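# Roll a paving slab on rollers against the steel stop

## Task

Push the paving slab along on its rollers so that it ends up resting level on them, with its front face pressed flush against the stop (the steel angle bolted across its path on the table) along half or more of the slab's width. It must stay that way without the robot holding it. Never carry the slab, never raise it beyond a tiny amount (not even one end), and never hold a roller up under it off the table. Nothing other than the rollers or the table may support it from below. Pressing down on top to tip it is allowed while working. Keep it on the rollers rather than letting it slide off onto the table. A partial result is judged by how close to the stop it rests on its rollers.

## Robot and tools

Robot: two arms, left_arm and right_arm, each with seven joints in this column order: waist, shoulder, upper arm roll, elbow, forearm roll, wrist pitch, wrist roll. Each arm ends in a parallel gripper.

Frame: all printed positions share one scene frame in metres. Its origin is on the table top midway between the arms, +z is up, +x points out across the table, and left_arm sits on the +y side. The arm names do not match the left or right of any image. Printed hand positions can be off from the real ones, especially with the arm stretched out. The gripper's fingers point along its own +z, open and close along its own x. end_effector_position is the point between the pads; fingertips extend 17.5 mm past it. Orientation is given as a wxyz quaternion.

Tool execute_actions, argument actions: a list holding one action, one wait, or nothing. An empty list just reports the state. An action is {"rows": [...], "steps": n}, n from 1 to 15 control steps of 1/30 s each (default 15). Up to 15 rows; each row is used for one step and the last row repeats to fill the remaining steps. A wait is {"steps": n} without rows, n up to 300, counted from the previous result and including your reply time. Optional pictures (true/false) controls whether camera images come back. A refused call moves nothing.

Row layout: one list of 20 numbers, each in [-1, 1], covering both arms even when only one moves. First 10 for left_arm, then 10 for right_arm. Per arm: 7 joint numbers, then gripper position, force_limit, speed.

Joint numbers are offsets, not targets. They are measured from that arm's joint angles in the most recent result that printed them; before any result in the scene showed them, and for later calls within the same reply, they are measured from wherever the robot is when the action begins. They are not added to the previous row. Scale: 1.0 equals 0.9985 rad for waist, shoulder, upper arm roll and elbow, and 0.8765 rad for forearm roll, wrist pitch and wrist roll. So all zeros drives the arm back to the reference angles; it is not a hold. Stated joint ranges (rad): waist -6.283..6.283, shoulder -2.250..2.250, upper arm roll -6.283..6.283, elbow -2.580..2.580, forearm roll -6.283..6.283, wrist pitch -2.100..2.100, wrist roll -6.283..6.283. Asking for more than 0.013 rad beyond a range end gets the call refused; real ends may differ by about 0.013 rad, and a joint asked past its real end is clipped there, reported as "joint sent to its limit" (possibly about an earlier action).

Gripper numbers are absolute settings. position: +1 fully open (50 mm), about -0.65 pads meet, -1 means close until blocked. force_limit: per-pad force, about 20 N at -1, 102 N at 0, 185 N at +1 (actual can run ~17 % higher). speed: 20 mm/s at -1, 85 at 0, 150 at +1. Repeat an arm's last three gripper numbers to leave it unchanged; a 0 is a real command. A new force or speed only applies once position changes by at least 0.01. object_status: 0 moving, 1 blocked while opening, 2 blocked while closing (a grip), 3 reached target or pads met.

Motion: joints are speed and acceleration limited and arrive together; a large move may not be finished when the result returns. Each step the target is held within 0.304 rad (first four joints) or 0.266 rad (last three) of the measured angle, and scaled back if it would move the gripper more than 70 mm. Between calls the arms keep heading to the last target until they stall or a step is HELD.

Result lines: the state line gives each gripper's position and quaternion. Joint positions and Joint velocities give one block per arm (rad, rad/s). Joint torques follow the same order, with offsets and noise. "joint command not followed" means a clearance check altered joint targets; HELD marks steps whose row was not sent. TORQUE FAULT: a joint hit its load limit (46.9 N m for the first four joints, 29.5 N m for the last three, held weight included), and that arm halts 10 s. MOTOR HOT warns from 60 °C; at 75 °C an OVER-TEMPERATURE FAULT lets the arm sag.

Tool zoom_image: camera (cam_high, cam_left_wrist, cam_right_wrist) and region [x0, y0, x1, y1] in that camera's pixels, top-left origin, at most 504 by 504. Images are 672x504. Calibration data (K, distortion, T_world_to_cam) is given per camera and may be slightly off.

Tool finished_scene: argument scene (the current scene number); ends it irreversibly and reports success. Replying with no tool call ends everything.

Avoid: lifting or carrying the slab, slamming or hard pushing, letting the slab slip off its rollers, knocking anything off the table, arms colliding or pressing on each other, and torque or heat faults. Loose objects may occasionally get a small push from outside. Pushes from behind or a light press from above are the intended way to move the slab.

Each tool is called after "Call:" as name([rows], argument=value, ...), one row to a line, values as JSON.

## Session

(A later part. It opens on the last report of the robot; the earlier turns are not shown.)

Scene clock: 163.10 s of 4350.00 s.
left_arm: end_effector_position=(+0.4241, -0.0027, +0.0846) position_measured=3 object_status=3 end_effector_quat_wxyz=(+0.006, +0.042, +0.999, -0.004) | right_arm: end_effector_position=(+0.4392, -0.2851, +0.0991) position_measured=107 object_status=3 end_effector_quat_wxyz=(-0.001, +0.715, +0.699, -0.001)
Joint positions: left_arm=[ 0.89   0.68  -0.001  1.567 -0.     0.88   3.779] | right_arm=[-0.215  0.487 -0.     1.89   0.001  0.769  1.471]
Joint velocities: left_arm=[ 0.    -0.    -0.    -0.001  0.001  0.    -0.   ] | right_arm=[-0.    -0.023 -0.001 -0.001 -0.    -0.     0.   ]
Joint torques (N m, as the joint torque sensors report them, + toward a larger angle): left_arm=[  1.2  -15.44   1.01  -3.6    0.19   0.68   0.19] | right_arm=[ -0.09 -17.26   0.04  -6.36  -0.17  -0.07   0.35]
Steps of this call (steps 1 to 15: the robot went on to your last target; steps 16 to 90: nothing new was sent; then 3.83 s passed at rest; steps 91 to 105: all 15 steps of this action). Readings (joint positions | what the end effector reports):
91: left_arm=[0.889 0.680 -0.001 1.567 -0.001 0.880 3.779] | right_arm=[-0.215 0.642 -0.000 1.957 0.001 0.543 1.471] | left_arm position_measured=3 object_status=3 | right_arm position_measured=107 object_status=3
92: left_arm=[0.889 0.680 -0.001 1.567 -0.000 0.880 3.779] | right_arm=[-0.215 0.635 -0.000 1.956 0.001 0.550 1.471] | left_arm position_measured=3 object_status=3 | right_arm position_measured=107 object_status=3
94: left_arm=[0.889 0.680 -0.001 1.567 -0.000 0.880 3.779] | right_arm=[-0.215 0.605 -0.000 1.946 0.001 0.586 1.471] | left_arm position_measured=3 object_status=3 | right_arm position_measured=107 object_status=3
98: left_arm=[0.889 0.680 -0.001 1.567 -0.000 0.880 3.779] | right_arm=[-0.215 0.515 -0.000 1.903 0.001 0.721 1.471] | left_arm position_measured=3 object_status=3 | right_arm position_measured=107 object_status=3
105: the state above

Call:
execute_actions([
  {"rows":[[0.001,0.007,0.001,0.0055,0,0.002,0,1,0,0,-0.18,-0.13,0,0.17,0,-0.05,-0.2,-0.65,-0.3,0.5],[0.001,0.007,0.001,0.0055,0,0.002,0,1,0,0,-0.18,-0.13,0,0.17,0,-0.05,-0.2,-0.65,-0.3,0.5],[0.001,0.007,0.001,0.0055,0,0.002,0,1,0,0,-0.3636,-0.2626,0,0.3433,0,-0.097,-0.414,-0.65,-0.3,0.5]],"steps":15},
], pictures=false)

Call:
execute_actions([
  {"steps":20},
])

Scene clock: 166.27 s of 4350.00 s.
left_arm: end_effector_position=(+0.4241, -0.0023, +0.0846) position_measured=3 object_status=3 end_effector_quat_wxyz=(+0.006, +0.041, +0.999, -0.004) | right_arm: end_effector_position=(+0.3117, -0.1941, +0.1193) position_measured=249 object_status=3 end_effector_quat_wxyz=(-0.001, +0.715, +0.699, -0.001)
Joint positions: left_arm=[ 0.889  0.679 -0.001  1.568 -0.001  0.88   3.779] | right_arm=[-0.547  0.247 -0.002  2.206 -0.     0.691  1.137]
Joint velocities: left_arm=[ 0.     0.    -0.001  0.     0.    -0.    -0.   ] | right_arm=[-0.435 -0.308 -0.006  0.488 -0.001 -0.107 -0.547]
Joint torques (N m, as the joint torque sensors report them, + toward a larger angle): left_arm=[  1.35 -16.     1.07  -3.88  -0.05   0.59   0.06] | right_arm=[  1.14 -11.17   1.28  -7.26   0.03  -0.7   -0.16]
Steps of this call (steps 1 to 15: the robot went on to your last target; steps 16 to 80: nothing new was sent; steps 81 to 95: all 15 steps of this action). Readings (joint positions | what the end effector reports):
81: left_arm=[0.889 0.680 -0.001 1.567 -0.000 0.880 3.779] | right_arm=[-0.216 0.483 -0.000 1.890 0.001 0.769 1.471] | left_arm position_measured=3 object_status=3 | right_arm position_measured=122 object_status=0
82: left_arm=[0.889 0.680 -0.001 1.567 -0.000 0.880 3.779] | right_arm=[-0.223 0.478 0.001 1.895 0.001 0.767 1.466] | left_arm position_measured=3 object_status=3 | right_arm position_measured=141 object_status=0
84: left_arm=[0.889 0.679 -0.001 1.568 -0.001 0.880 3.779] | right_arm=[-0.254 0.456 0.002 1.921 0.002 0.760 1.440] | left_arm position_measured=3 object_status=3 | right_arm position_measured=180 object_status=0
88: left_arm=[0.889 0.679 -0.001 1.568 -0.001 0.880 3.779] | right_arm=[-0.364 0.375 0.000 2.023 0.001 0.734 1.342] | left_arm position_measured=3 object_status=3 | right_arm position_measured=247 object_status=0
95: the state above

Scene clock: 166.93 s of 4350.00 s.
left_arm: end_effector_position=(+0.4241, -0.0023, +0.0846) position_measured=3 object_status=3 end_effector_quat_wxyz=(+0.006, +0.041, +0.999, -0.004) | right_arm: end_effector_position=(+0.3006, -0.1899, +0.1205) position_measured=249 object_status=3 end_effector_quat_wxyz=(+0.000, +0.715, +0.699, +0.000)
Joint positions: left_arm=[ 0.889  0.679 -0.001  1.568 -0.001  0.88   3.779] | right_arm=[-0.578  0.225 -0.     2.232  0.001  0.684  1.108]
Joint velocities: left_arm=[ 0.     0.    -0.001  0.001 -0.    -0.001 -0.   ] | right_arm=[-0.    -0.001  0.001 -0.     0.    -0.001 -0.   ]
Joint torques (N m, as the joint torque sensors report them, + toward a larger angle): left_arm=[  1.4  -15.45   1.04  -3.81   0.16   0.62   0.32] | right_arm=[ -0.29 -11.29   0.04  -6.31   0.01   0.16   0.  ]
Steps of this call (steps 1 to 20: the robot went on to your last target). Readings (joint positions | what the end effector reports):
1: left_arm=[0.889 0.679 -0.001 1.568 -0.001 0.880 3.779] | right_arm=[-0.559 0.238 -0.002 2.220 -0.000 0.688 1.122] | left_arm position_measured=3 object_status=3 | right_arm position_measured=249 object_status=3
2: left_arm=[0.889 0.679 -0.001 1.568 -0.001 0.880 3.779] | right_arm=[-0.566 0.233 -0.002 2.228 -0.000 0.686 1.113] | left_arm position_measured=3 object_status=3 | right_arm position_measured=249 object_status=3
4: left_arm=[0.889 0.679 -0.001 1.568 -0.001 0.880 3.779] | right_arm=[-0.570 0.230 -0.001 2.232 0.000 0.685 1.109] | left_arm position_measured=3 object_status=3 | right_arm position_measured=249 object_status=3
8: left_arm=[0.889 0.679 -0.001 1.568 -0.001 0.880 3.779] | right_arm=[-0.575 0.226 -0.000 2.232 0.001 0.684 1.108] | left_arm position_measured=3 object_status=3 | right_arm position_measured=249 object_status=3
20: the state above
camera_calibration (this result's frames):
cam_left_wrist: T_world_to_cam=[[-0.996873, 0.0773864, -0.0160091, 0.426263], [0.0766264, 0.996105, 0.0436189, -0.00791105], [0.0193222, 0.0422558, -0.99892, 0.243238], [0, 0, 0, 1]] pos_world=[0.420837, -0.035385, 0.250145]
cam_right_wrist: T_world_to_cam=[[0.0128513, 0.999799, 0.0154185, 0.178283], [0.999501, -0.0123995, -0.0290512, -0.256867], [-0.0288542, 0.0157841, -0.999459, 0.293234], [0, 0, 0, 1]] pos_world=[0.262909, -0.186061, 0.282864]

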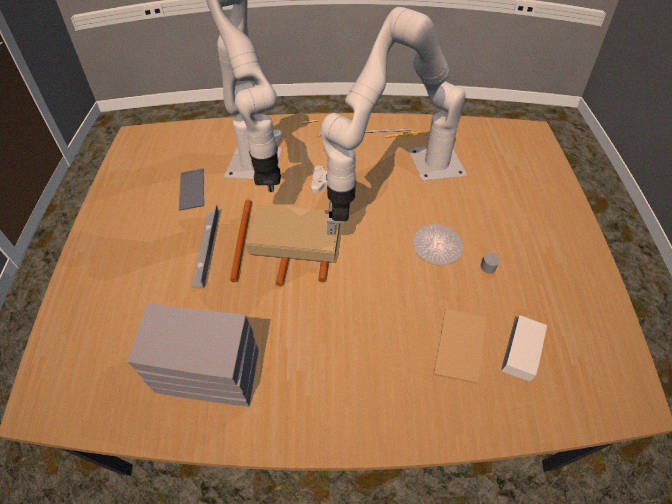

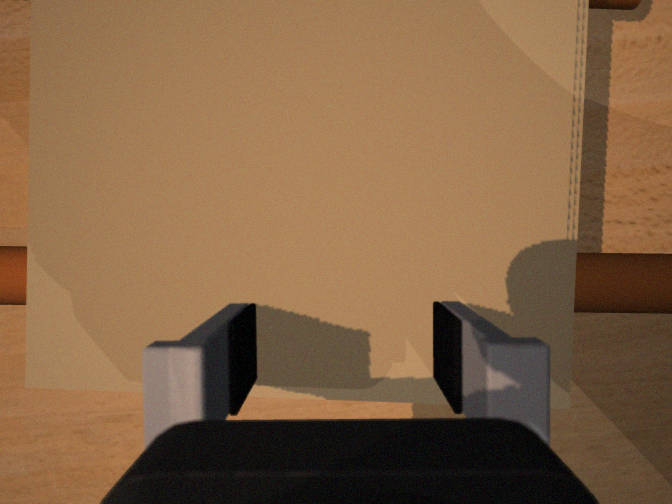

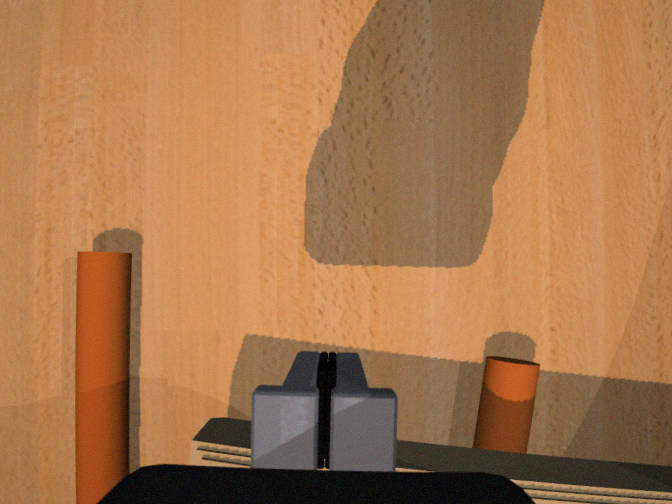

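Call:
execute_actions([
  {"rows":[[0.001,0.008,0.001,0.0045,0.001,0.002,0,1,0,0,0,0.06,0,0.035,0,-0.11,0,-0.65,-0.3,0.5],[0.001,0.008,0.001,0.0045,0.001,0.002,0,1,0,0,0,0.12,0,0.065,0,-0.21,0,-0.65,-0.3,0.5],[0.001,0.008,0.001,0.0045,0.001,0.002,0,1,0,0,0,0.1939,0,0.0946,0,-0.328,0,-0.65,-0.3,0.5]],"steps":15},
], pictures=false)

Call:
execute_actions([
  {"steps":12},
])

Scene clock: 170.00 s of 4350.00 s.
left_arm: end_effector_position=(+0.4242, -0.0023, +0.0846) position_measured=3 object_status=3 end_effector_quat_wxyz=(+0.006, +0.041, +0.999, -0.004) | right_arm: end_effector_position=(+0.3013, -0.1895, +0.0496) position_measured=249 object_status=3 end_effector_quat_wxyz=(+0.001, +0.715, +0.699, +0.002)
Joint positions: left_arm=[ 0.889  0.68  -0.001  1.567 -0.     0.88   3.779] | right_arm=[-0.578  0.414 -0.     2.326  0.001  0.396  1.108]
Joint velocities: left_arm=[-0.    -0.    -0.    -0.    -0.001  0.003  0.   ] | right_arm=[-0.     0.039  0.001  0.005 -0.    -0.003  0.   ]
Joint torques (N m, as the joint torque sensors report them, + toward a larger angle): left_arm=[  1.26 -15.49   1.02  -4.01   0.1    0.42   0.16] | right_arm=[ -0.17 -13.35   0.14  -4.24  -0.22   0.06   0.15]
Steps of this call (steps 1 to 15: the robot went on to your last target; steps 16 to 77: nothing new was sent; steps 78 to 92: all 15 steps of this action). Readings (joint positions | what the end effector reports):
78: left_arm=[0.889 0.680 -0.001 1.568 -0.001 0.880 3.779] | right_arm=[-0.578 0.226 -0.000 2.233 0.001 0.683 1.108] | left_arm position_measured=3 object_status=3 | right_arm position_measured=249 object_status=3
79: left_arm=[0.889 0.680 -0.001 1.567 -0.000 0.880 3.779] | right_arm=[-0.578 0.233 -0.000 2.236 0.001 0.674 1.108] | left_arm position_measured=3 object_status=3 | right_arm position_measured=249 object_status=3
81: left_arm=[0.889 0.680 -0.001 1.567 -0.000 0.880 3.779] | right_arm=[-0.578 0.263 -0.000 2.251 0.001 0.633 1.108] | left_arm position_measured=3 object_status=3 | right_arm position_measured=249 object_status=3
85: left_arm=[0.889 0.680 -0.001 1.567 -0.000 0.880 3.779] | right_arm=[-0.578 0.364 -0.000 2.300 0.001 0.482 1.108] | left_arm position_measured=3 object_status=3 | right_arm position_measured=249 object_status=3
92: the state above

Scene clock: 170.40 s of 4350.00 s.
left_arm: end_effector_position=(+0.4242, -0.0023, +0.0846) position_measured=3 object_status=3 end_effector_quat_wxyz=(+0.006, +0.041, +0.999, -0.004) | right_arm: end_effector_position=(+0.3003, -0.1900, +0.0484) position_measured=249 object_status=3 end_effector_quat_wxyz=(+0.000, +0.715, +0.699, +0.000)
Joint positions: left_arm=[ 0.889  0.68  -0.001  1.567 -0.     0.88   3.779] | right_arm=[-0.578  0.418 -0.     2.327  0.001  0.396  1.108]
Joint velocities: left_arm=[-0.  0.  0. -0. -0.  0.  0.] | right_arm=[-0.     0.001 -0.     0.     0.    -0.001  0.   ]
Joint torques (N m, as the joint torque sensors report them, + toward a larger angle): left_arm=[  1.15 -15.19   1.08  -4.05  -0.05   0.57   0.28] | right_arm=[  0.2  -12.87   0.37  -3.82  -0.11  -0.14   0.2 ]
Steps of this call (steps 1 to 12: the robot went on to your last target). Readings (joint positions | what the end effector reports):
1: left_arm=[0.889 0.680 -0.001 1.567 -0.000 0.880 3.779] | right_arm=[-0.578 0.415 -0.000 2.327 0.001 0.396 1.108] | left_arm position_measured=3 object_status=3 | right_arm position_measured=249 object_status=3
2: left_arm=[0.889 0.680 -0.001 1.567 -0.000 0.880 3.779] | right_arm=[-0.578 0.416 -0.000 2.327 0.001 0.396 1.108] | left_arm position_measured=3 object_status=3 | right_arm position_measured=249 object_status=3
4: left_arm=[0.889 0.680 -0.001 1.567 -0.000 0.880 3.779] | right_arm=[-0.578 0.417 -0.000 2.327 0.001 0.396 1.108] | left_arm position_measured=3 object_status=3 | right_arm position_measured=249 object_status=3
8: left_arm=[0.889 0.680 -0.001 1.567 -0.000 0.880 3.779] | right_arm=[-0.578 0.418 -0.000 2.327 0.001 0.396 1.108] | left_arm position_measured=3 object_status=3 | right_arm position_measured=249 object_status=3
12: the state above
camera_calibration (this result's frames):
cam_left_wrist: T_world_to_cam=[[-0.99693, 0.0767353, -0.0155703, 0.426276], [0.0759988, 0.996164, 0.043383, -0.00757351], [0.0188396, 0.0420665, -0.998937, 0.243417], [0, 0, 0, 1]] pos_world=[0.420957, -0.0354056, 0.250124]
cam_right_wrist: T_world_to_cam=[[0.0127808, 0.999799, 0.0154356, 0.179511], [0.999487, -0.0123203, -0.0295671, -0.25856], [-0.029371, 0.0158056, -0.999444, 0.221325], [0, 0, 0, 1]] pos_world=[0.262633, -0.186159, 0.210786]

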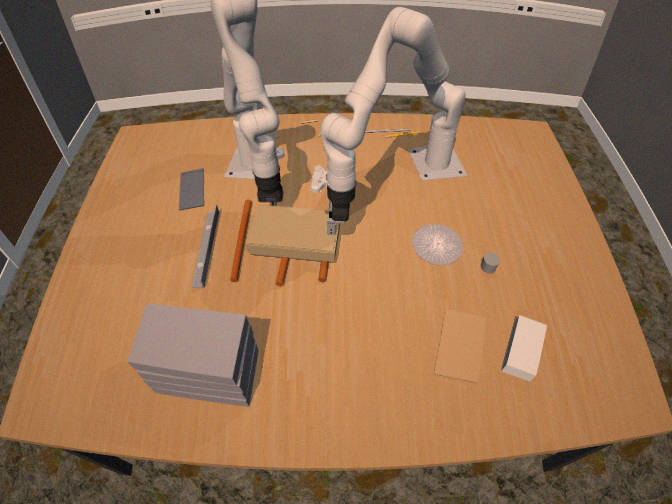

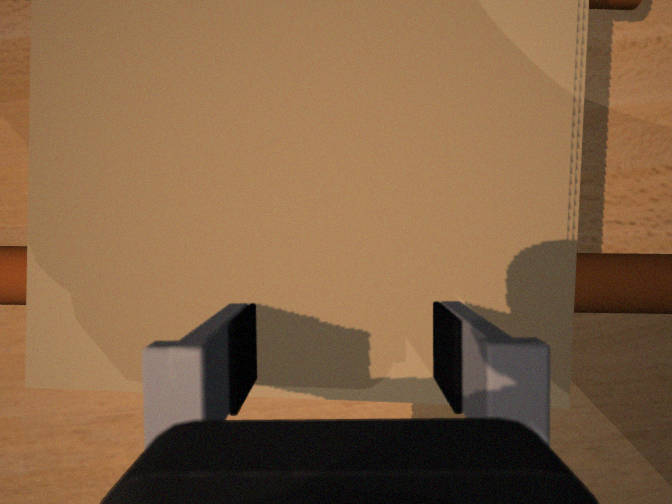

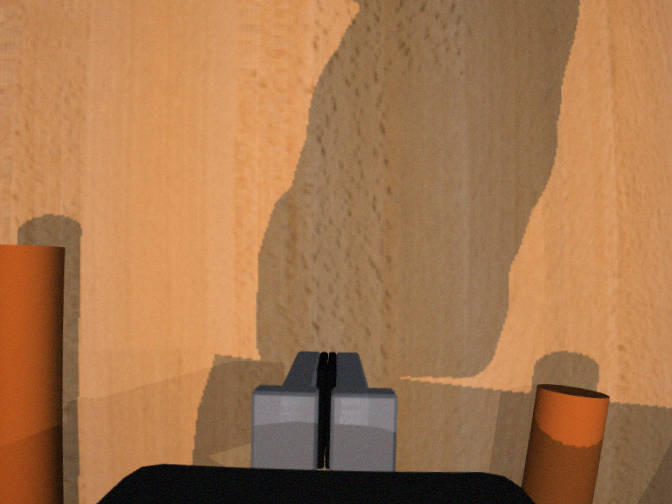

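Call:
execute_actions([
  {"rows":[[0.001,0.007,0.001,0.0055,0,0.002,0,1,0,0,0.006,0.005,0,-0.012,0,0.008,0.006,-0.65,-0.3,0.5],[0.001,0.007,0.001,0.0055,0,0.002,0,1,0,0,0.011,0.010,0,-0.024,0,0.016,0.013,-0.65,-0.3,0.5],[0.001,0.007,0.001,0.0055,0,0.002,0,1,0,0,0.015,0.014,0,-0.033,0,0.022,0.017,-0.65,-0.3,0.5],[0.001,0.007,0.001,0.0055,0,0.002,0,1,0,0,0.018,0.017,0,-0.039,0,0.026,0.021,-0.65,-0.3,0.5],[0.001,0.007,0.001,0.0055,0,0.002,0,1,0,0,0.021,0.019,0,-0.045,0,0.030,0.024,-0.65,-0.3,0.5],[0.001,0.007,0.001,0.0055,0,0.002,0,1,0,0,0.024,0.022,0,-0.051,0,0.034,0.027,-0.65,-0.3,0.5],[0.001,0.007,0.001,0.0055,0,0.002,0,1,0,0,0.027,0.024,0,-0.057,0,0.038,0.030,-0.65,-0.3,0.5],[0.001,0.007,0.001,0.0055,0,0.002,0,1,0,0,0.030,0.027,0,-0.063,0,0.042,0.034,-0.65,-0.3,0.5],[0.001,0.007,0.001,0.0055,0,0.002,0,1,0,0,0.033,0.030,0,-0.070,0,0.046,0.037,-0.65,-0.3,0.5],[0.001,0.007,0.001,0.0055,0,0.002,0,1,0,0,0.0355,0.032,0,-0.076,0,0.050,0.040,-0.65,-0.3,0.5],[0.001,0.007,0.001,0.0055,0,0.002,0,1,0,0,0.0377,0.0345,0,-0.0817,0,0.054,0.043,-0.65,-0.3,0.5]],"steps":15},
])

Scene clock: 174.80 s of 4350.00 s.
left_arm: end_effector_position=(+0.4236, -0.0017, +0.0846) position_measured=3 object_status=3 end_effector_quat_wxyz=(+0.005, +0.041, +0.999, -0.004) | right_arm: end_effector_position=(+0.3218, -0.1909, +0.0476) position_measured=249 object_status=3 end_effector_quat_wxyz=(-0.003, +0.714, +0.700, -0.006)
Joint positions: left_arm=[ 0.889  0.679 -0.001  1.568 -0.001  0.881  3.779] | right_arm=[-0.543  0.453 -0.003  2.253 -0.001  0.449  1.146]
Joint velocities: left_arm=[-0.001 -0.002 -0.002  0.004 -0.     0.002 -0.   ] | right_arm=[ 0.007  0.007 -0.003 -0.014 -0.003  0.006  0.002]
Joint torques (N m, as the joint torque sensors report them, + toward a larger angle): left_arm=[  1.19 -15.59   1.13  -4.72   0.16  -0.45   0.02] | right_arm=[  0.75 -15.07   1.24  -9.48   0.52  -3.12   0.22]
Steps of this call (steps 1 to 15: the robot went on to your last target; steps 16 to 90: nothing new was sent; then 0.90 s passed at rest; steps 91 to 105: all 15 steps of this action). Readings (joint positions | what the end effector reports):
91: left_arm=[0.889 0.679 -0.001 1.567 -0.000 0.880 3.779] | right_arm=[-0.577 0.419 -0.001 2.326 0.001 0.397 1.109] | left_arm position_measured=3 object_status=3 | right_arm position_measured=249 object_status=3
92: left_arm=[0.889 0.679 -0.001 1.568 -0.000 0.880 3.779] | right_arm=[-0.574 0.422 -0.001 2.321 0.001 0.400 1.111] | left_arm position_measured=3 object_status=3 | right_arm position_measured=249 object_status=3
94: left_arm=[0.889 0.679 -0.001 1.568 -0.001 0.880 3.779] | right_arm=[-0.566 0.429 -0.001 2.305 0.001 0.410 1.119] | left_arm position_measured=3 object_status=3 | right_arm position_measured=249 object_status=3
98: left_arm=[0.889 0.679 -0.001 1.568 -0.001 0.880 3.779] | right_arm=[-0.553 0.440 -0.000 2.275 0.001 0.426 1.132] | left_arm position_measured=3 object_status=3 | right_arm position_measured=249 object_status=3
105: the state above
camera_calibration (this result's frames):
cam_left_wrist: T_world_to_cam=[[-0.996931, 0.0769609, -0.0143468, 0.425526], [0.076256, 0.996095, 0.0444943, -0.00831232], [0.0177151, 0.0432637, -0.998907, 0.243842], [0, 0, 0, 1]] pos_world=[0.420534, -0.0350185, 0.25005]
cam_right_wrist: T_world_to_cam=[[0.00996879, 0.999885, 0.0114248, 0.181272], [0.999054, -0.00947555, -0.0424432, -0.278757], [-0.0423301, 0.0118371, -0.999034, 0.224577], [0, 0, 0, 1]] pos_world=[0.286193, -0.18655, 0.210457]

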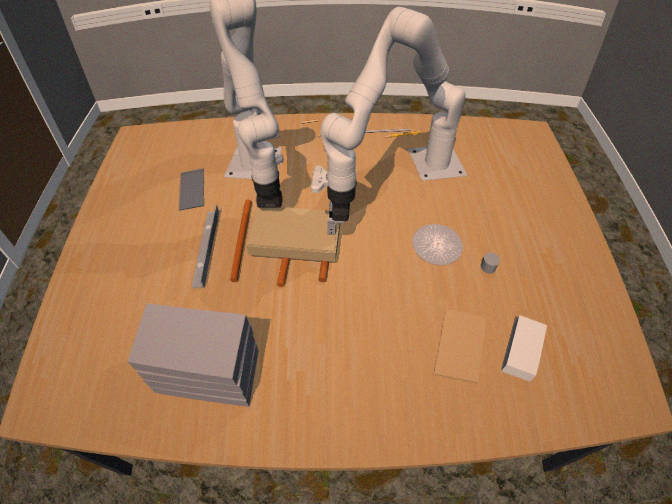

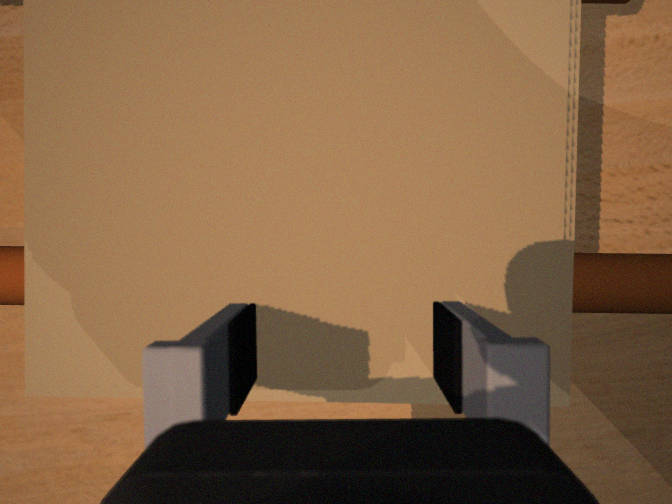

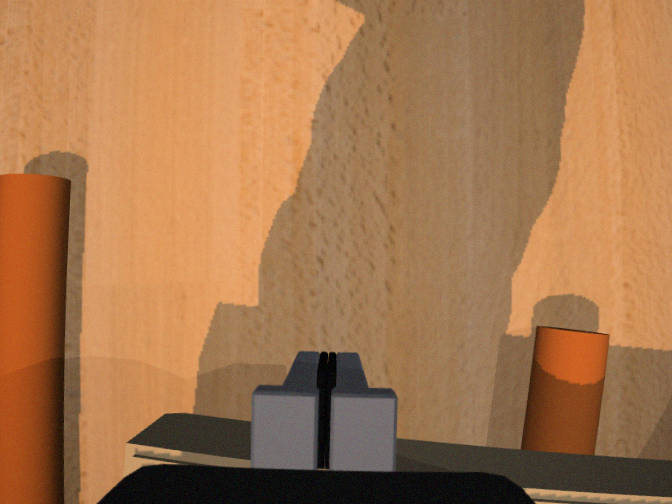

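Call:
execute_actions([
  {"rows":[[0.001,0.008,0.001,0.0045,0.001,0.001,0,1,0,0,0.005,0.002,0.003,-0.013,0.001,-0.003,0.002,-0.65,-0.3,0.5],[0.001,0.008,0.001,0.0045,0.001,0.001,0,1,0,0,0.007,0.004,0.003,-0.018,0.001,0.000,0.004,-0.65,-0.3,0.5],[0.001,0.008,0.001,0.0045,0.001,0.001,0,1,0,0,0.009,0.006,0.003,-0.023,0.001,0.004,0.007,-0.65,-0.3,0.5],[0.001,0.008,0.001,0.0045,0.001,0.001,0,1,0,0,0.011,0.009,0.003,-0.028,0.001,0.007,0.009,-0.65,-0.3,0.5],[0.001,0.008,0.001,0.0045,0.001,0.001,0,1,0,0,0.013,0.011,0.003,-0.033,0.001,0.011,0.011,-0.65,-0.3,0.5],[0.001,0.008,0.001,0.0045,0.001,0.001,0,1,0,0,0.015,0.013,0.003,-0.038,0.001,0.014,0.013,-0.65,-0.3,0.5],[0.001,0.008,0.001,0.0045,0.001,0.001,0,1,0,0,0.017,0.015,0.003,-0.043,0.001,0.017,0.015,-0.65,-0.3,0.5],[0.001,0.008,0.001,0.0045,0.001,0.001,0,1,0,0,0.019,0.017,0.003,-0.048,0.001,0.021,0.018,-0.65,-0.3,0.5],[0.001,0.008,0.001,0.0045,0.001,0.001,0,1,0,0,0.021,0.019,0.003,-0.053,0.001,0.024,0.020,-0.65,-0.3,0.5],[0.001,0.008,0.001,0.0045,0.001,0.001,0,1,0,0,0.023,0.021,0.003,-0.058,0.001,0.027,0.022,-0.65,-0.3,0.5],[0.001,0.008,0.001,0.0045,0.001,0.001,0,1,0,0,0.025,0.024,0.003,-0.064,0.001,0.031,0.024,-0.65,-0.3,0.5],[0.001,0.008,0.001,0.0045,0.001,0.001,0,1,0,0,0.027,0.026,0.003,-0.069,0.001,0.034,0.027,-0.65,-0.3,0.5],[0.001,0.008,0.001,0.0045,0.001,0.001,0,1,0,0,0.029,0.028,0.003,-0.074,0.001,0.038,0.029,-0.65,-0.3,0.5],[0.001,0.008,0.001,0.0045,0.001,0.001,0,1,0,0,0.030,0.030,0.003,-0.079,0.001,0.041,0.031,-0.65,-0.3,0.5]],"steps":15},
])

Call:
execute_actions([
  {"steps":8},
])

Scene clock: 181.17 s of 4350.00 s.
left_arm: end_effector_position=(+0.4223, -0.0002, +0.0844) position_measured=3 object_status=3 end_effector_quat_wxyz=(+0.004, +0.041, +0.999, -0.002) | right_arm: end_effector_position=(+0.3416, -0.1932, +0.0469) position_measured=249 object_status=3 end_effector_quat_wxyz=(-0.004, +0.715, +0.699, -0.010)
Joint positions: left_arm=[ 0.888  0.678 -0.001  1.57  -0.001  0.884  3.779] | right_arm=[-0.515  0.482 -0.     2.189 -0.     0.492  1.172]
Joint velocities: left_arm=[-0.002 -0.002 -0.003  0.003 -0.005  0.006 -0.   ] | right_arm=[ 0.027  0.04   0.008 -0.108  0.006  0.067  0.047]
Joint torques (N m, as the joint torque sensors report them, + toward a larger angle): left_arm=[  1.   -14.26   1.64  -5.86   0.24  -1.52   0.03] | right_arm=[  0.34 -16.71   0.39 -12.52  -0.24  -4.84   0.11]
Steps of this call (steps 1 to 15: the robot went on to your last target; steps 16 to 90: nothing new was sent; then 2.87 s passed at rest; steps 91 to 105: all 15 steps of this action). Readings (joint positions | what the end effector reports):
91: left_arm=[0.889 0.679 -0.001 1.568 -0.000 0.881 3.779] | right_arm=[-0.541 0.454 -0.003 2.252 -0.001 0.450 1.146] | left_arm position_measured=3 object_status=3 | right_arm position_measured=249 object_status=3
92: left_arm=[0.889 0.679 -0.001 1.568 0.000 0.881 3.779] | right_arm=[-0.540 0.455 -0.003 2.249 -0.002 0.453 1.147] | left_arm position_measured=3 object_status=3 | right_arm position_measured=249 object_status=3
94: left_arm=[0.889 0.679 -0.001 1.568 0.000 0.881 3.779] | right_arm=[-0.536 0.459 -0.002 2.242 -0.002 0.458 1.150] | left_arm position_measured=3 object_status=3 | right_arm position_measured=249 object_status=3
98: left_arm=[0.889 0.679 -0.001 1.569 -0.000 0.883 3.779] | right_arm=[-0.528 0.468 -0.001 2.223 -0.001 0.470 1.158] | left_arm position_measured=3 object_status=3 | right_arm position_measured=249 object_status=3
105: the state above
camera_calibration (this result's frames):
cam_left_wrist: T_world_to_cam=[[-0.996991, 0.0767364, -0.0109835, 0.423933], [0.0761383, 0.995979, 0.0472178, -0.00987537], [0.0145627, 0.0462395, -0.998824, 0.244964], [0, 0, 0, 1]] pos_world=[0.419842, -0.0340224, 0.249798]
cam_right_wrist: T_world_to_cam=[[0.0133696, 0.999882, 0.00754519, 0.182473], [0.998681, -0.0129787, -0.0496815, -0.298865], [-0.0495777, 0.00819946, -0.998737, 0.226492], [0, 0, 0, 1]] pos_world=[0.30726, -0.188187, 0.209981]

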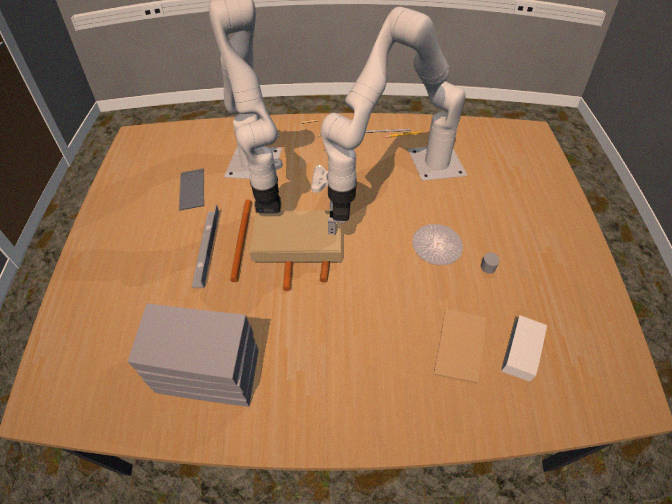

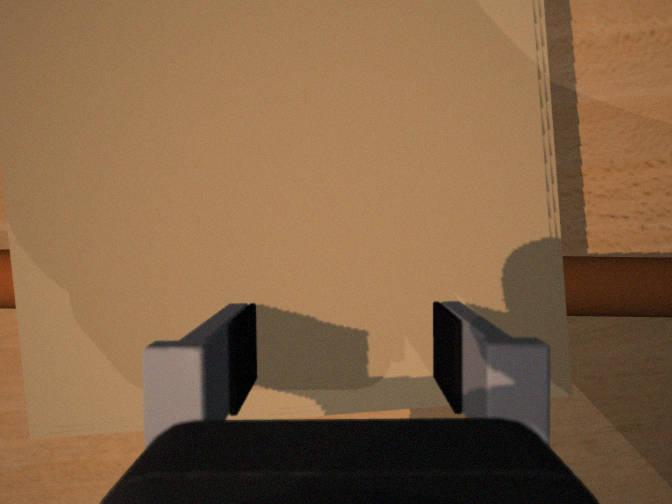

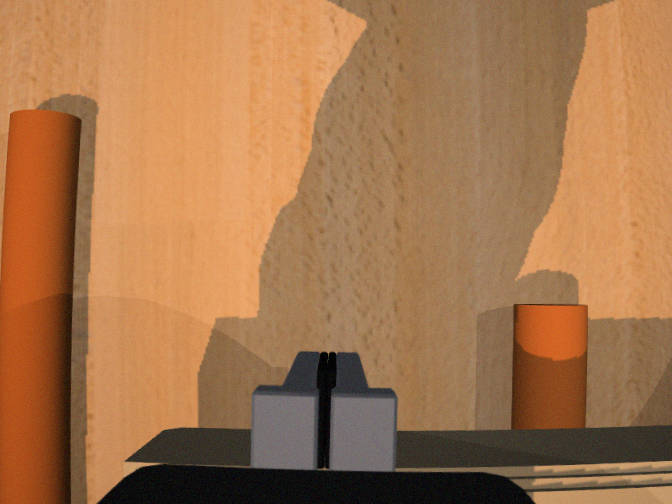

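Scene clock: 181.43 s of 4350.00 s.
left_arm: end_effector_position=(+0.4224, +0.0002, +0.0844) position_measured=3 object_status=3 end_effector_quat_wxyz=(+0.004, +0.041, +0.999, -0.002) | right_arm: end_effector_position=(+0.3437, -0.1932, +0.0469) position_measured=249 object_status=3 end_effector_quat_wxyz=(-0.004, +0.715, +0.699, -0.009)
Joint positions: left_arm=[ 0.888  0.678 -0.002  1.571 -0.001  0.885  3.779] | right_arm=[-0.513  0.485 -0.     2.184 -0.     0.493  1.173]
Joint velocities: left_arm=[-0.    -0.    -0.001  0.     0.     0.001 -0.001] | right_arm=[ 0.002  0.    -0.001 -0.    -0.     0.001 -0.   ]
Joint torques (N m, as the joint torque sensors report them, + toward a larger angle): left_arm=[  1.32 -14.7    1.38  -5.78   0.44  -1.57   0.34] | right_arm=[  0.39 -16.78   0.6  -11.59   0.02  -4.06   0.05]
Steps of this call (steps 1 to 8: the robot went on to your last target). Readings (joint positions | what the end effector reports):
1: left_arm=[0.888 0.678 -0.002 1.571 -0.001 0.885 3.779] | right_arm=[-0.514 0.483 -0.000 2.186 0.000 0.493 1.173] | left_arm position_measured=3 object_status=3 | right_arm position_measured=249 object_status=3
2: left_arm=[0.888 0.678 -0.002 1.571 -0.001 0.885 3.779] | right_arm=[-0.514 0.484 0.000 2.185 0.000 0.492 1.173] | left_arm position_measured=3 object_status=3 | right_arm position_measured=249 object_status=3
4: left_arm=[0.888 0.678 -0.002 1.571 -0.001 0.885 3.779] | right_arm=[-0.514 0.484 -0.000 2.184 0.000 0.493 1.173] | left_arm position_measured=3 object_status=3 | right_arm position_measured=249 object_status=3
8: the state above
camera_calibration (this result's frames):
cam_left_wrist: T_world_to_cam=[[-0.997019, 0.076406, -0.0107253, 0.423912], [0.0758125, 0.995978, 0.0477598, -0.0101938], [0.0143313, 0.0468044, -0.998801, 0.245029], [0, 0, 0, 1]] pos_world=[0.41991, -0.0337051, 0.249769]
cam_right_wrist: T_world_to_cam=[[0.013554, 0.999877, 0.00787094, 0.182292], [0.998738, -0.0131571, -0.0484597, -0.301062], [-0.0483502, 0.00851783, -0.998794, 0.226195], [0, 0, 0, 1]] pos_world=[0.309148, -0.188157, 0.209898]

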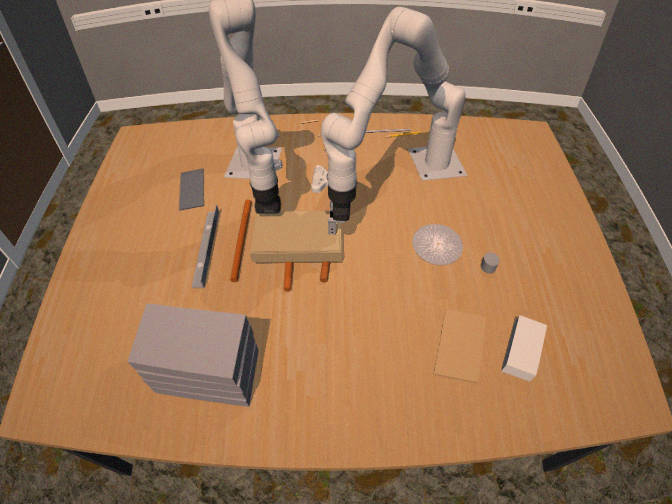

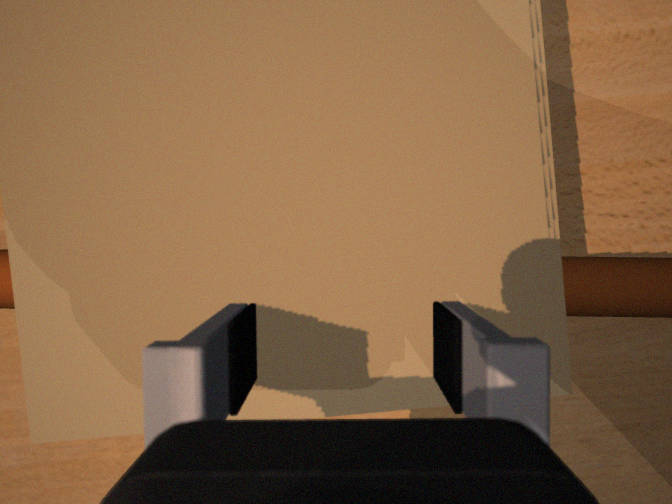

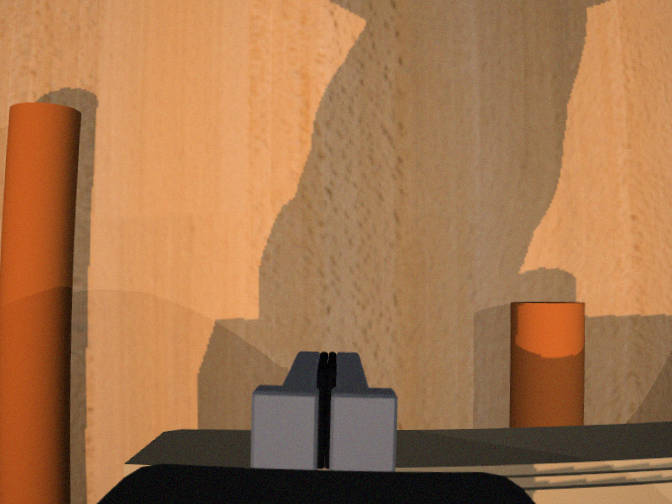

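Call:
execute_actions([
  {"rows":[[0.002,0.008,0.001,0.003,0.001,0,0,1,0,0,-0.005,-0.005,0,0.02,0,-0.01,-0.005,-0.65,-0.3,0.5],[0.002,0.008,0.001,0.003,0.001,0,0,1,0,0,-0.012,-0.012,0,0.035,0,-0.025,-0.013,-0.65,-0.3,0.5],[0.002,0.008,0.001,0.003,0.001,0,0,1,0,0,-0.02,-0.022,0,0.05,0,-0.04,-0.024,-0.65,-0.3,0.5],[0.002,0.008,0.001,0.003,0.001,0,0,1,0,0,-0.03,-0.033,0,0.065,0,-0.057,-0.035,-0.65,-0.3,0.5],[0.002,0.008,0.001,0.003,0.001,0,0,1,0,0,-0.03,-0.033,0,0.065,0,-0.057,-0.035,-0.65,-0.3,0.5],[0.002,0.008,0.001,0.003,0.001,0,0,1,0,0,-0.03,-0.033,0,0.065,0,-0.057,-0.035,-0.65,-0.3,0.5],[0.002,0.008,0.001,0.003,0.001,0,0,1,0,0,-0.03,-0.033,0,0.065,0,-0.057,-0.035,-0.65,-0.3,0.5],[0.002,0.008,0.001,0.003,0.001,0,0,1,0,0,-0.03,-0.033,0,0.065,0,-0.057,-0.035,-0.65,-0.3,0.5],[0.002,0.008,0.001,0.003,0.001,0,0,1,0,0,-0.065,-0.26,0,0.048,0,0.218,-0.074,-0.65,-0.3,0.5]],"steps":15},
])

Scene clock: 188.73 s of 4350.00 s.
left_arm: end_effector_position=(+0.4222, -0.0007, +0.0844) position_measured=3 object_status=3 end_effector_quat_wxyz=(+0.004, +0.041, +0.999, -0.002) | right_arm: end_effector_position=(+0.3175, -0.1871, +0.0883) position_measured=249 object_status=3 end_effector_quat_wxyz=(+0.002, +0.715, +0.700, +0.004)
Joint positions: left_arm=[ 0.889  0.679 -0.001  1.57  -0.     0.884  3.779] | right_arm=[-0.562  0.328 -0.     2.238  0.     0.567  1.125]
Joint velocities: left_arm=[-0.     0.     0.001 -0.001 -0.     0.001  0.   ] | right_arm=[-0.144 -0.959 -0.007 -0.069 -0.004  1.052 -0.149]
Joint torques (N m, as the joint torque sensors report them, + toward a larger angle): left_arm=[  0.99 -15.72   0.94  -4.58   0.05   0.01   0.32] | right_arm=[ -0.05 -13.41  -0.17  -4.96  -0.42   0.09  -0.06]
Steps of this call (steps 1 to 15: the robot went on to your last target; steps 16 to 90: nothing new was sent; then 3.80 s passed at rest; steps 91 to 105: all 15 steps of this action). Readings (joint positions | what the end effector reports):
91: left_arm=[0.888 0.678 -0.002 1.571 -0.001 0.885 3.779] | right_arm=[-0.513 0.484 -0.000 2.185 -0.000 0.493 1.173] | left_arm position_measured=3 object_status=3 | right_arm position_measured=249 object_status=3
92: left_arm=[0.888 0.678 -0.002 1.571 -0.001 0.885 3.779] | right_arm=[-0.515 0.483 0.000 2.188 0.000 0.489 1.172] | left_arm position_measured=3 object_status=3 | right_arm position_measured=249 object_status=3
94: left_arm=[0.889 0.678 -0.002 1.570 -0.000 0.885 3.779] | right_arm=[-0.522 0.476 0.001 2.207 0.000 0.479 1.167] | left_arm position_measured=3 object_status=3 | right_arm position_measured=249 object_status=3
98: left_arm=[0.889 0.679 -0.001 1.570 -0.000 0.884 3.779] | right_arm=[-0.541 0.454 -0.001 2.247 -0.000 0.446 1.144] | left_arm position_measured=3 object_status=3 | right_arm position_measured=249 object_status=3
105: the state above
camera_calibration (this result's frames):
cam_left_wrist: T_world_to_cam=[[-0.996961, 0.0771188, -0.0110114, 0.423829], [0.0765249, 0.995968, 0.0468139, -0.00954907], [0.0145772, 0.045829, -0.998843, 0.245014], [0, 0, 0, 1]] pos_world=[0.4197, -0.0344033, 0.249844]
cam_right_wrist: T_world_to_cam=[[0.0123799, 0.999739, 0.0191911, 0.175634], [0.999691, -0.0119609, -0.0217994, -0.275264], [-0.0215642, 0.0194551, -0.999578, 0.259898], [0, 0, 0, 1]] pos_world=[0.278609, -0.183937, 0.250417]

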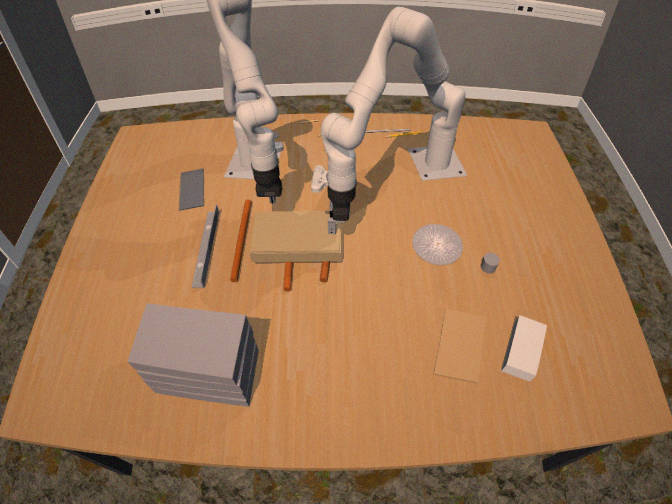

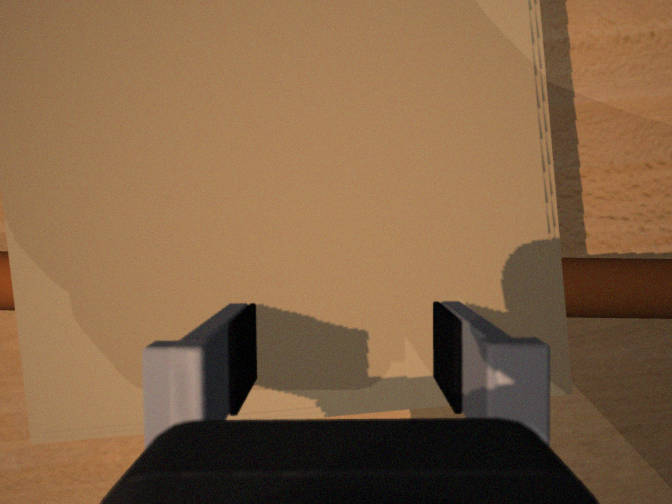

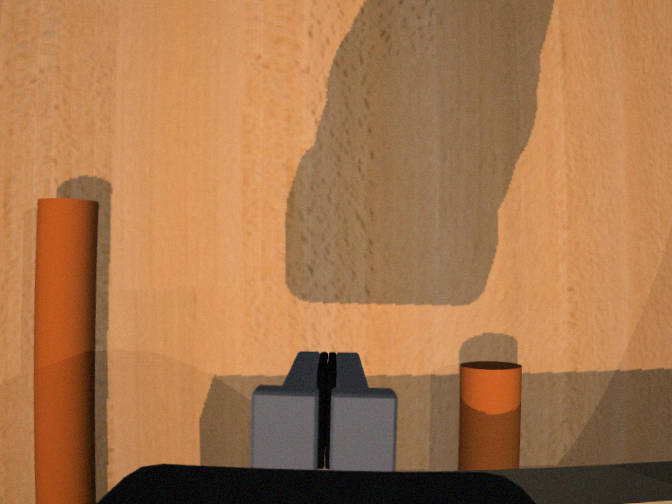

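Call:
execute_actions([
  {"rows":[[0.004,0.010,0.001,-0.002,0,0.001,0.002,1,0,0,0.2,0.02,0,-0.19,0,0.2,0.23,-0.65,-0.3,0.5],[0.006,0.012,0.001,-0.007,0,0.004,0.005,1,0,0,0.2,0.02,0,-0.19,0,0.2,0.23,-0.65,-0.3,0.5],[0.009,0.015,0.001,-0.013,0,0.008,0.008,1,0,0,0.2,0.02,0,-0.19,0,0.2,0.23,-0.65,-0.3,0.5],[0.013,0.018,0.001,-0.021,0,0.013,0.012,1,0,0,0.2,0.02,0,-0.19,0,0.2,0.23,-0.65,-0.3,0.5],[0.017,0.022,0.001,-0.029,0,0.018,0.017,1,0,0,0.2,0.02,0,-0.19,0,0.2,0.23,-0.65,-0.3,0.5],[0.021,0.026,0.001,-0.037,0,0.023,0.021,1,0,0,0.2,0.02,0,-0.19,0,0.2,0.23,-0.65,-0.3,0.5],[0.025,0.030,0.001,-0.046,0,0.028,0.026,1,0,0,0.2,0.02,0,-0.19,0,0.2,0.23,-0.65,-0.3,0.5],[0.030,0.034,0.001,-0.055,0,0.033,0.031,1,0,0,0.4927,0.052,0,-0.46,0,0.475,0.56,-0.65,-0.3,0.5],[0.034,0.038,0.001,-0.063,0,0.039,0.035,1,0,0,0.4927,0.052,0,-0.46,0,0.475,0.56,-0.65,-0.3,0.5],[0.038,0.042,0.001,-0.072,0,0.044,0.040,1,0,0,0.4927,0.052,0,-0.46,0,0.475,0.56,-0.65,-0.3,0.5],[0.042,0.046,0.001,-0.080,0,0.049,0.044,1,0,0,0.4927,0.052,0,-0.46,0,0.475,0.56,-0.65,-0.3,0.5],[0.046,0.050,0.001,-0.089,0,0.054,0.049,1,0,0,0.4927,0.052,0,-0.46,0,0.475,0.56,-0.65,-0.3,0.5],[0.050,0.054,0.001,-0.097,0,0.059,0.053,1,0,0,0.4927,0.052,0,-0.46,0,0.475,0.56,-0.65,-0.3,0.5],[0.054,0.058,0.001,-0.105,0,0.064,0.058,1,0,0,0.4927,0.052,0,-0.46,0,0.475,0.56,-0.65,-0.3,0.5],[0.058,0.0606,0.001,-0.1124,0,0.069,0.062,1,0,0,0.4927,0.052,0,-0.46,0,0.475,0.56,-0.65,-0.3,0.5]],"steps":15},
], pictures=false)

Call:
execute_actions([
  {"steps":40},
])

Scene clock: 196.50 s of 4350.00 s.
left_arm: end_effector_position=(+0.4219, -0.0362, +0.0846) position_measured=3 object_status=3 end_effector_quat_wxyz=(+0.004, +0.043, +0.999, -0.003) | right_arm: end_effector_position=(+0.4179, -0.2866, +0.1481) position_measured=249 object_status=3 end_effector_quat_wxyz=(+0.003, +0.719, +0.695, +0.004)
Joint positions: left_arm=[ 0.938  0.726 -0.001  1.471 -0.     0.936  3.825] | right_arm=[-0.213  0.355 -0.001  1.905 -0.     0.871  1.46 ]
Joint velocities: left_arm=[ 0.121  0.11  -0.003 -0.244 -0.003  0.125  0.12 ] | right_arm=[ 0.91   0.162  0.002 -0.819  0.001  0.716  1.001]
Joint torques (N m, as the joint torque sensors report them, + toward a larger angle): left_arm=[  0.95 -18.1    0.78  -5.43  -0.16  -0.12   0.14] | right_arm=[ -0.16 -16.08   0.41  -6.98  -0.06   0.33   0.07]
Steps of this call (steps 1 to 30: the robot went on to your last target; steps 31 to 90: nothing new was sent; then 4.27 s passed at rest; steps 91 to 105: all 15 steps of this action). Readings (joint positions | what the end effector reports):
91: left_arm=[0.890 0.679 -0.002 1.569 -0.000 0.885 3.779] | right_arm=[-0.576 0.226 -0.000 2.231 -0.000 0.685 1.109] | left_arm position_measured=3 object_status=3 | right_arm position_measured=249 object_status=3
92: left_arm=[0.891 0.680 -0.002 1.566 -0.001 0.887 3.780] | right_arm=[-0.569 0.230 -0.001 2.227 -0.001 0.686 1.114] | left_arm position_measured=3 object_status=3 | right_arm position_measured=249 object_status=3
94: left_arm=[0.896 0.684 -0.002 1.558 -0.001 0.892 3.784] | right_arm=[-0.538 0.248 -0.002 2.204 -0.001 0.694 1.141] | left_arm position_measured=3 object_status=3 | right_arm position_measured=249 object_status=3
98: left_arm=[0.910 0.698 -0.001 1.530 -0.000 0.906 3.797] | right_arm=[-0.428 0.310 -0.001 2.109 -0.000 0.723 1.254] | left_arm position_measured=3 object_status=3 | right_arm position_measured=249 object_status=3
105: the state above

Scene clock: 197.83 s of 4350.00 s.
left_arm: end_effector_position=(+0.4209, -0.0422, +0.0845) position_measured=3 object_status=3 end_effector_quat_wxyz=(+0.003, +0.043, +0.999, -0.003) | right_arm: end_effector_position=(+0.4401, -0.3450, +0.1704) position_measured=249 object_status=3 end_effector_quat_wxyz=(+0.000, +0.715, +0.699, +0.000)
Joint positions: left_arm=[ 0.947  0.733 -0.     1.455  0.     0.945  3.833] | right_arm=[-0.07   0.38  -0.     1.779  0.     0.983  1.616]
Joint velocities: left_arm=[-0.    -0.    -0.    -0.001 -0.     0.    -0.001] | right_arm=[-0.     0.     0.     0.     0.     0.001 -0.   ]
Joint torques (N m, as the joint torque sensors report them, + toward a larger angle): left_arm=[ -0.1  -18.14   0.27  -5.72  -0.07  -0.39  -0.02] | right_arm=[ -0.09 -16.33  -0.17  -7.95  -0.09  -0.16   0.16]
Steps of this call (steps 1 to 30: the robot went on to your last target; steps 31 to 40: nothing new was sent). Readings (joint positions | what the end effector reports):
1: left_arm=[0.942 0.729 -0.001 1.463 -0.000 0.940 3.829] | right_arm=[-0.183 0.360 -0.001 1.878 -0.000 0.895 1.493] | left_arm position_measured=3 object_status=3 | right_arm position_measured=249 object_status=3
2: left_arm=[0.944 0.731 -0.000 1.458 0.000 0.942 3.832] | right_arm=[-0.154 0.365 -0.000 1.852 -0.000 0.918 1.525] | left_arm position_measured=3 object_status=3 | right_arm position_measured=249 object_status=3
4: left_arm=[0.946 0.733 0.001 1.456 0.001 0.943 3.833] | right_arm=[-0.110 0.373 0.001 1.809 0.001 0.955 1.578] | left_arm position_measured=3 object_status=3 | right_arm position_measured=249 object_status=3
8: left_arm=[0.947 0.734 0.000 1.455 0.000 0.945 3.833] | right_arm=[-0.079 0.377 0.002 1.779 0.001 0.982 1.616] | left_arm position_measured=3 object_status=3 | right_arm position_measured=249 object_status=3
40: the state above
All arms were judged still, so your last target was given up. Only a new action makes them travel on or press farther. Fingers that are still opening or closing keep moving.
camera_calibration (this result's frames):
cam_left_wrist: T_world_to_cam=[[-0.996639, 0.0813375, -0.0097412, 0.425634], [0.0808115, 0.995677, 0.0457902, 0.03016], [0.0134235, 0.0448491, -0.998904, 0.247492], [0, 0, 0, 1]] pos_world=[0.418444, -0.0757494, 0.249986]
cam_right_wrist: T_world_to_cam=[[0.0136385, 0.999789, 0.0153865, 0.330429], [0.999466, -0.013174, -0.0298966, -0.39688], [-0.0296876, 0.0157861, -0.999435, 0.349889], [0, 0, 0, 1]] pos_world=[0.402549, -0.341111, 0.332741]

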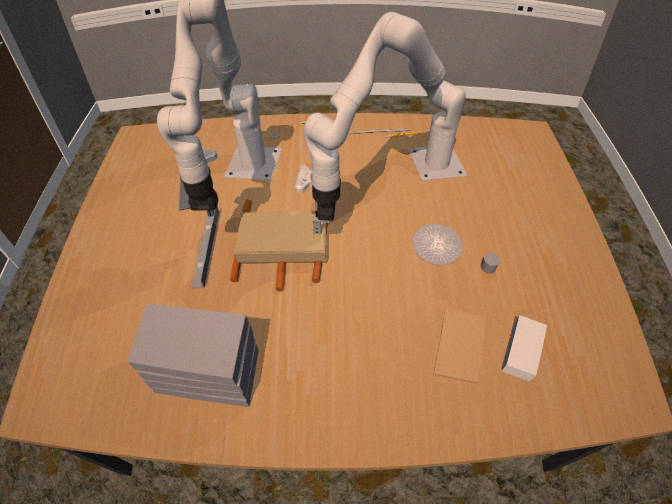

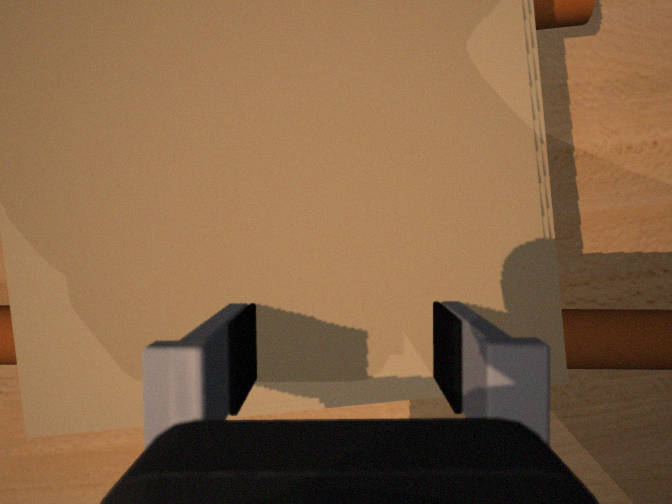

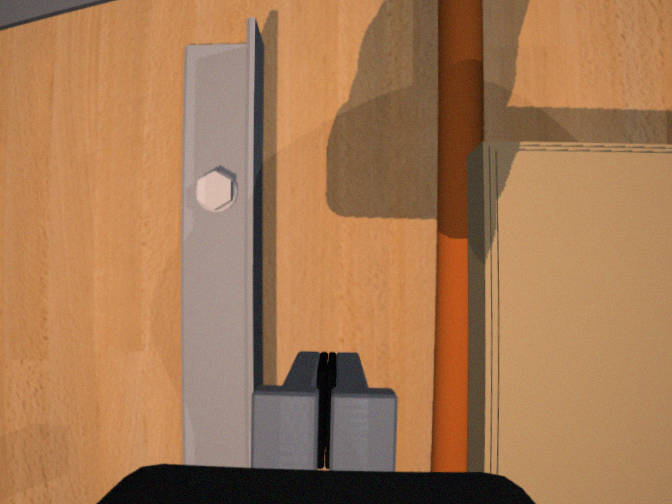

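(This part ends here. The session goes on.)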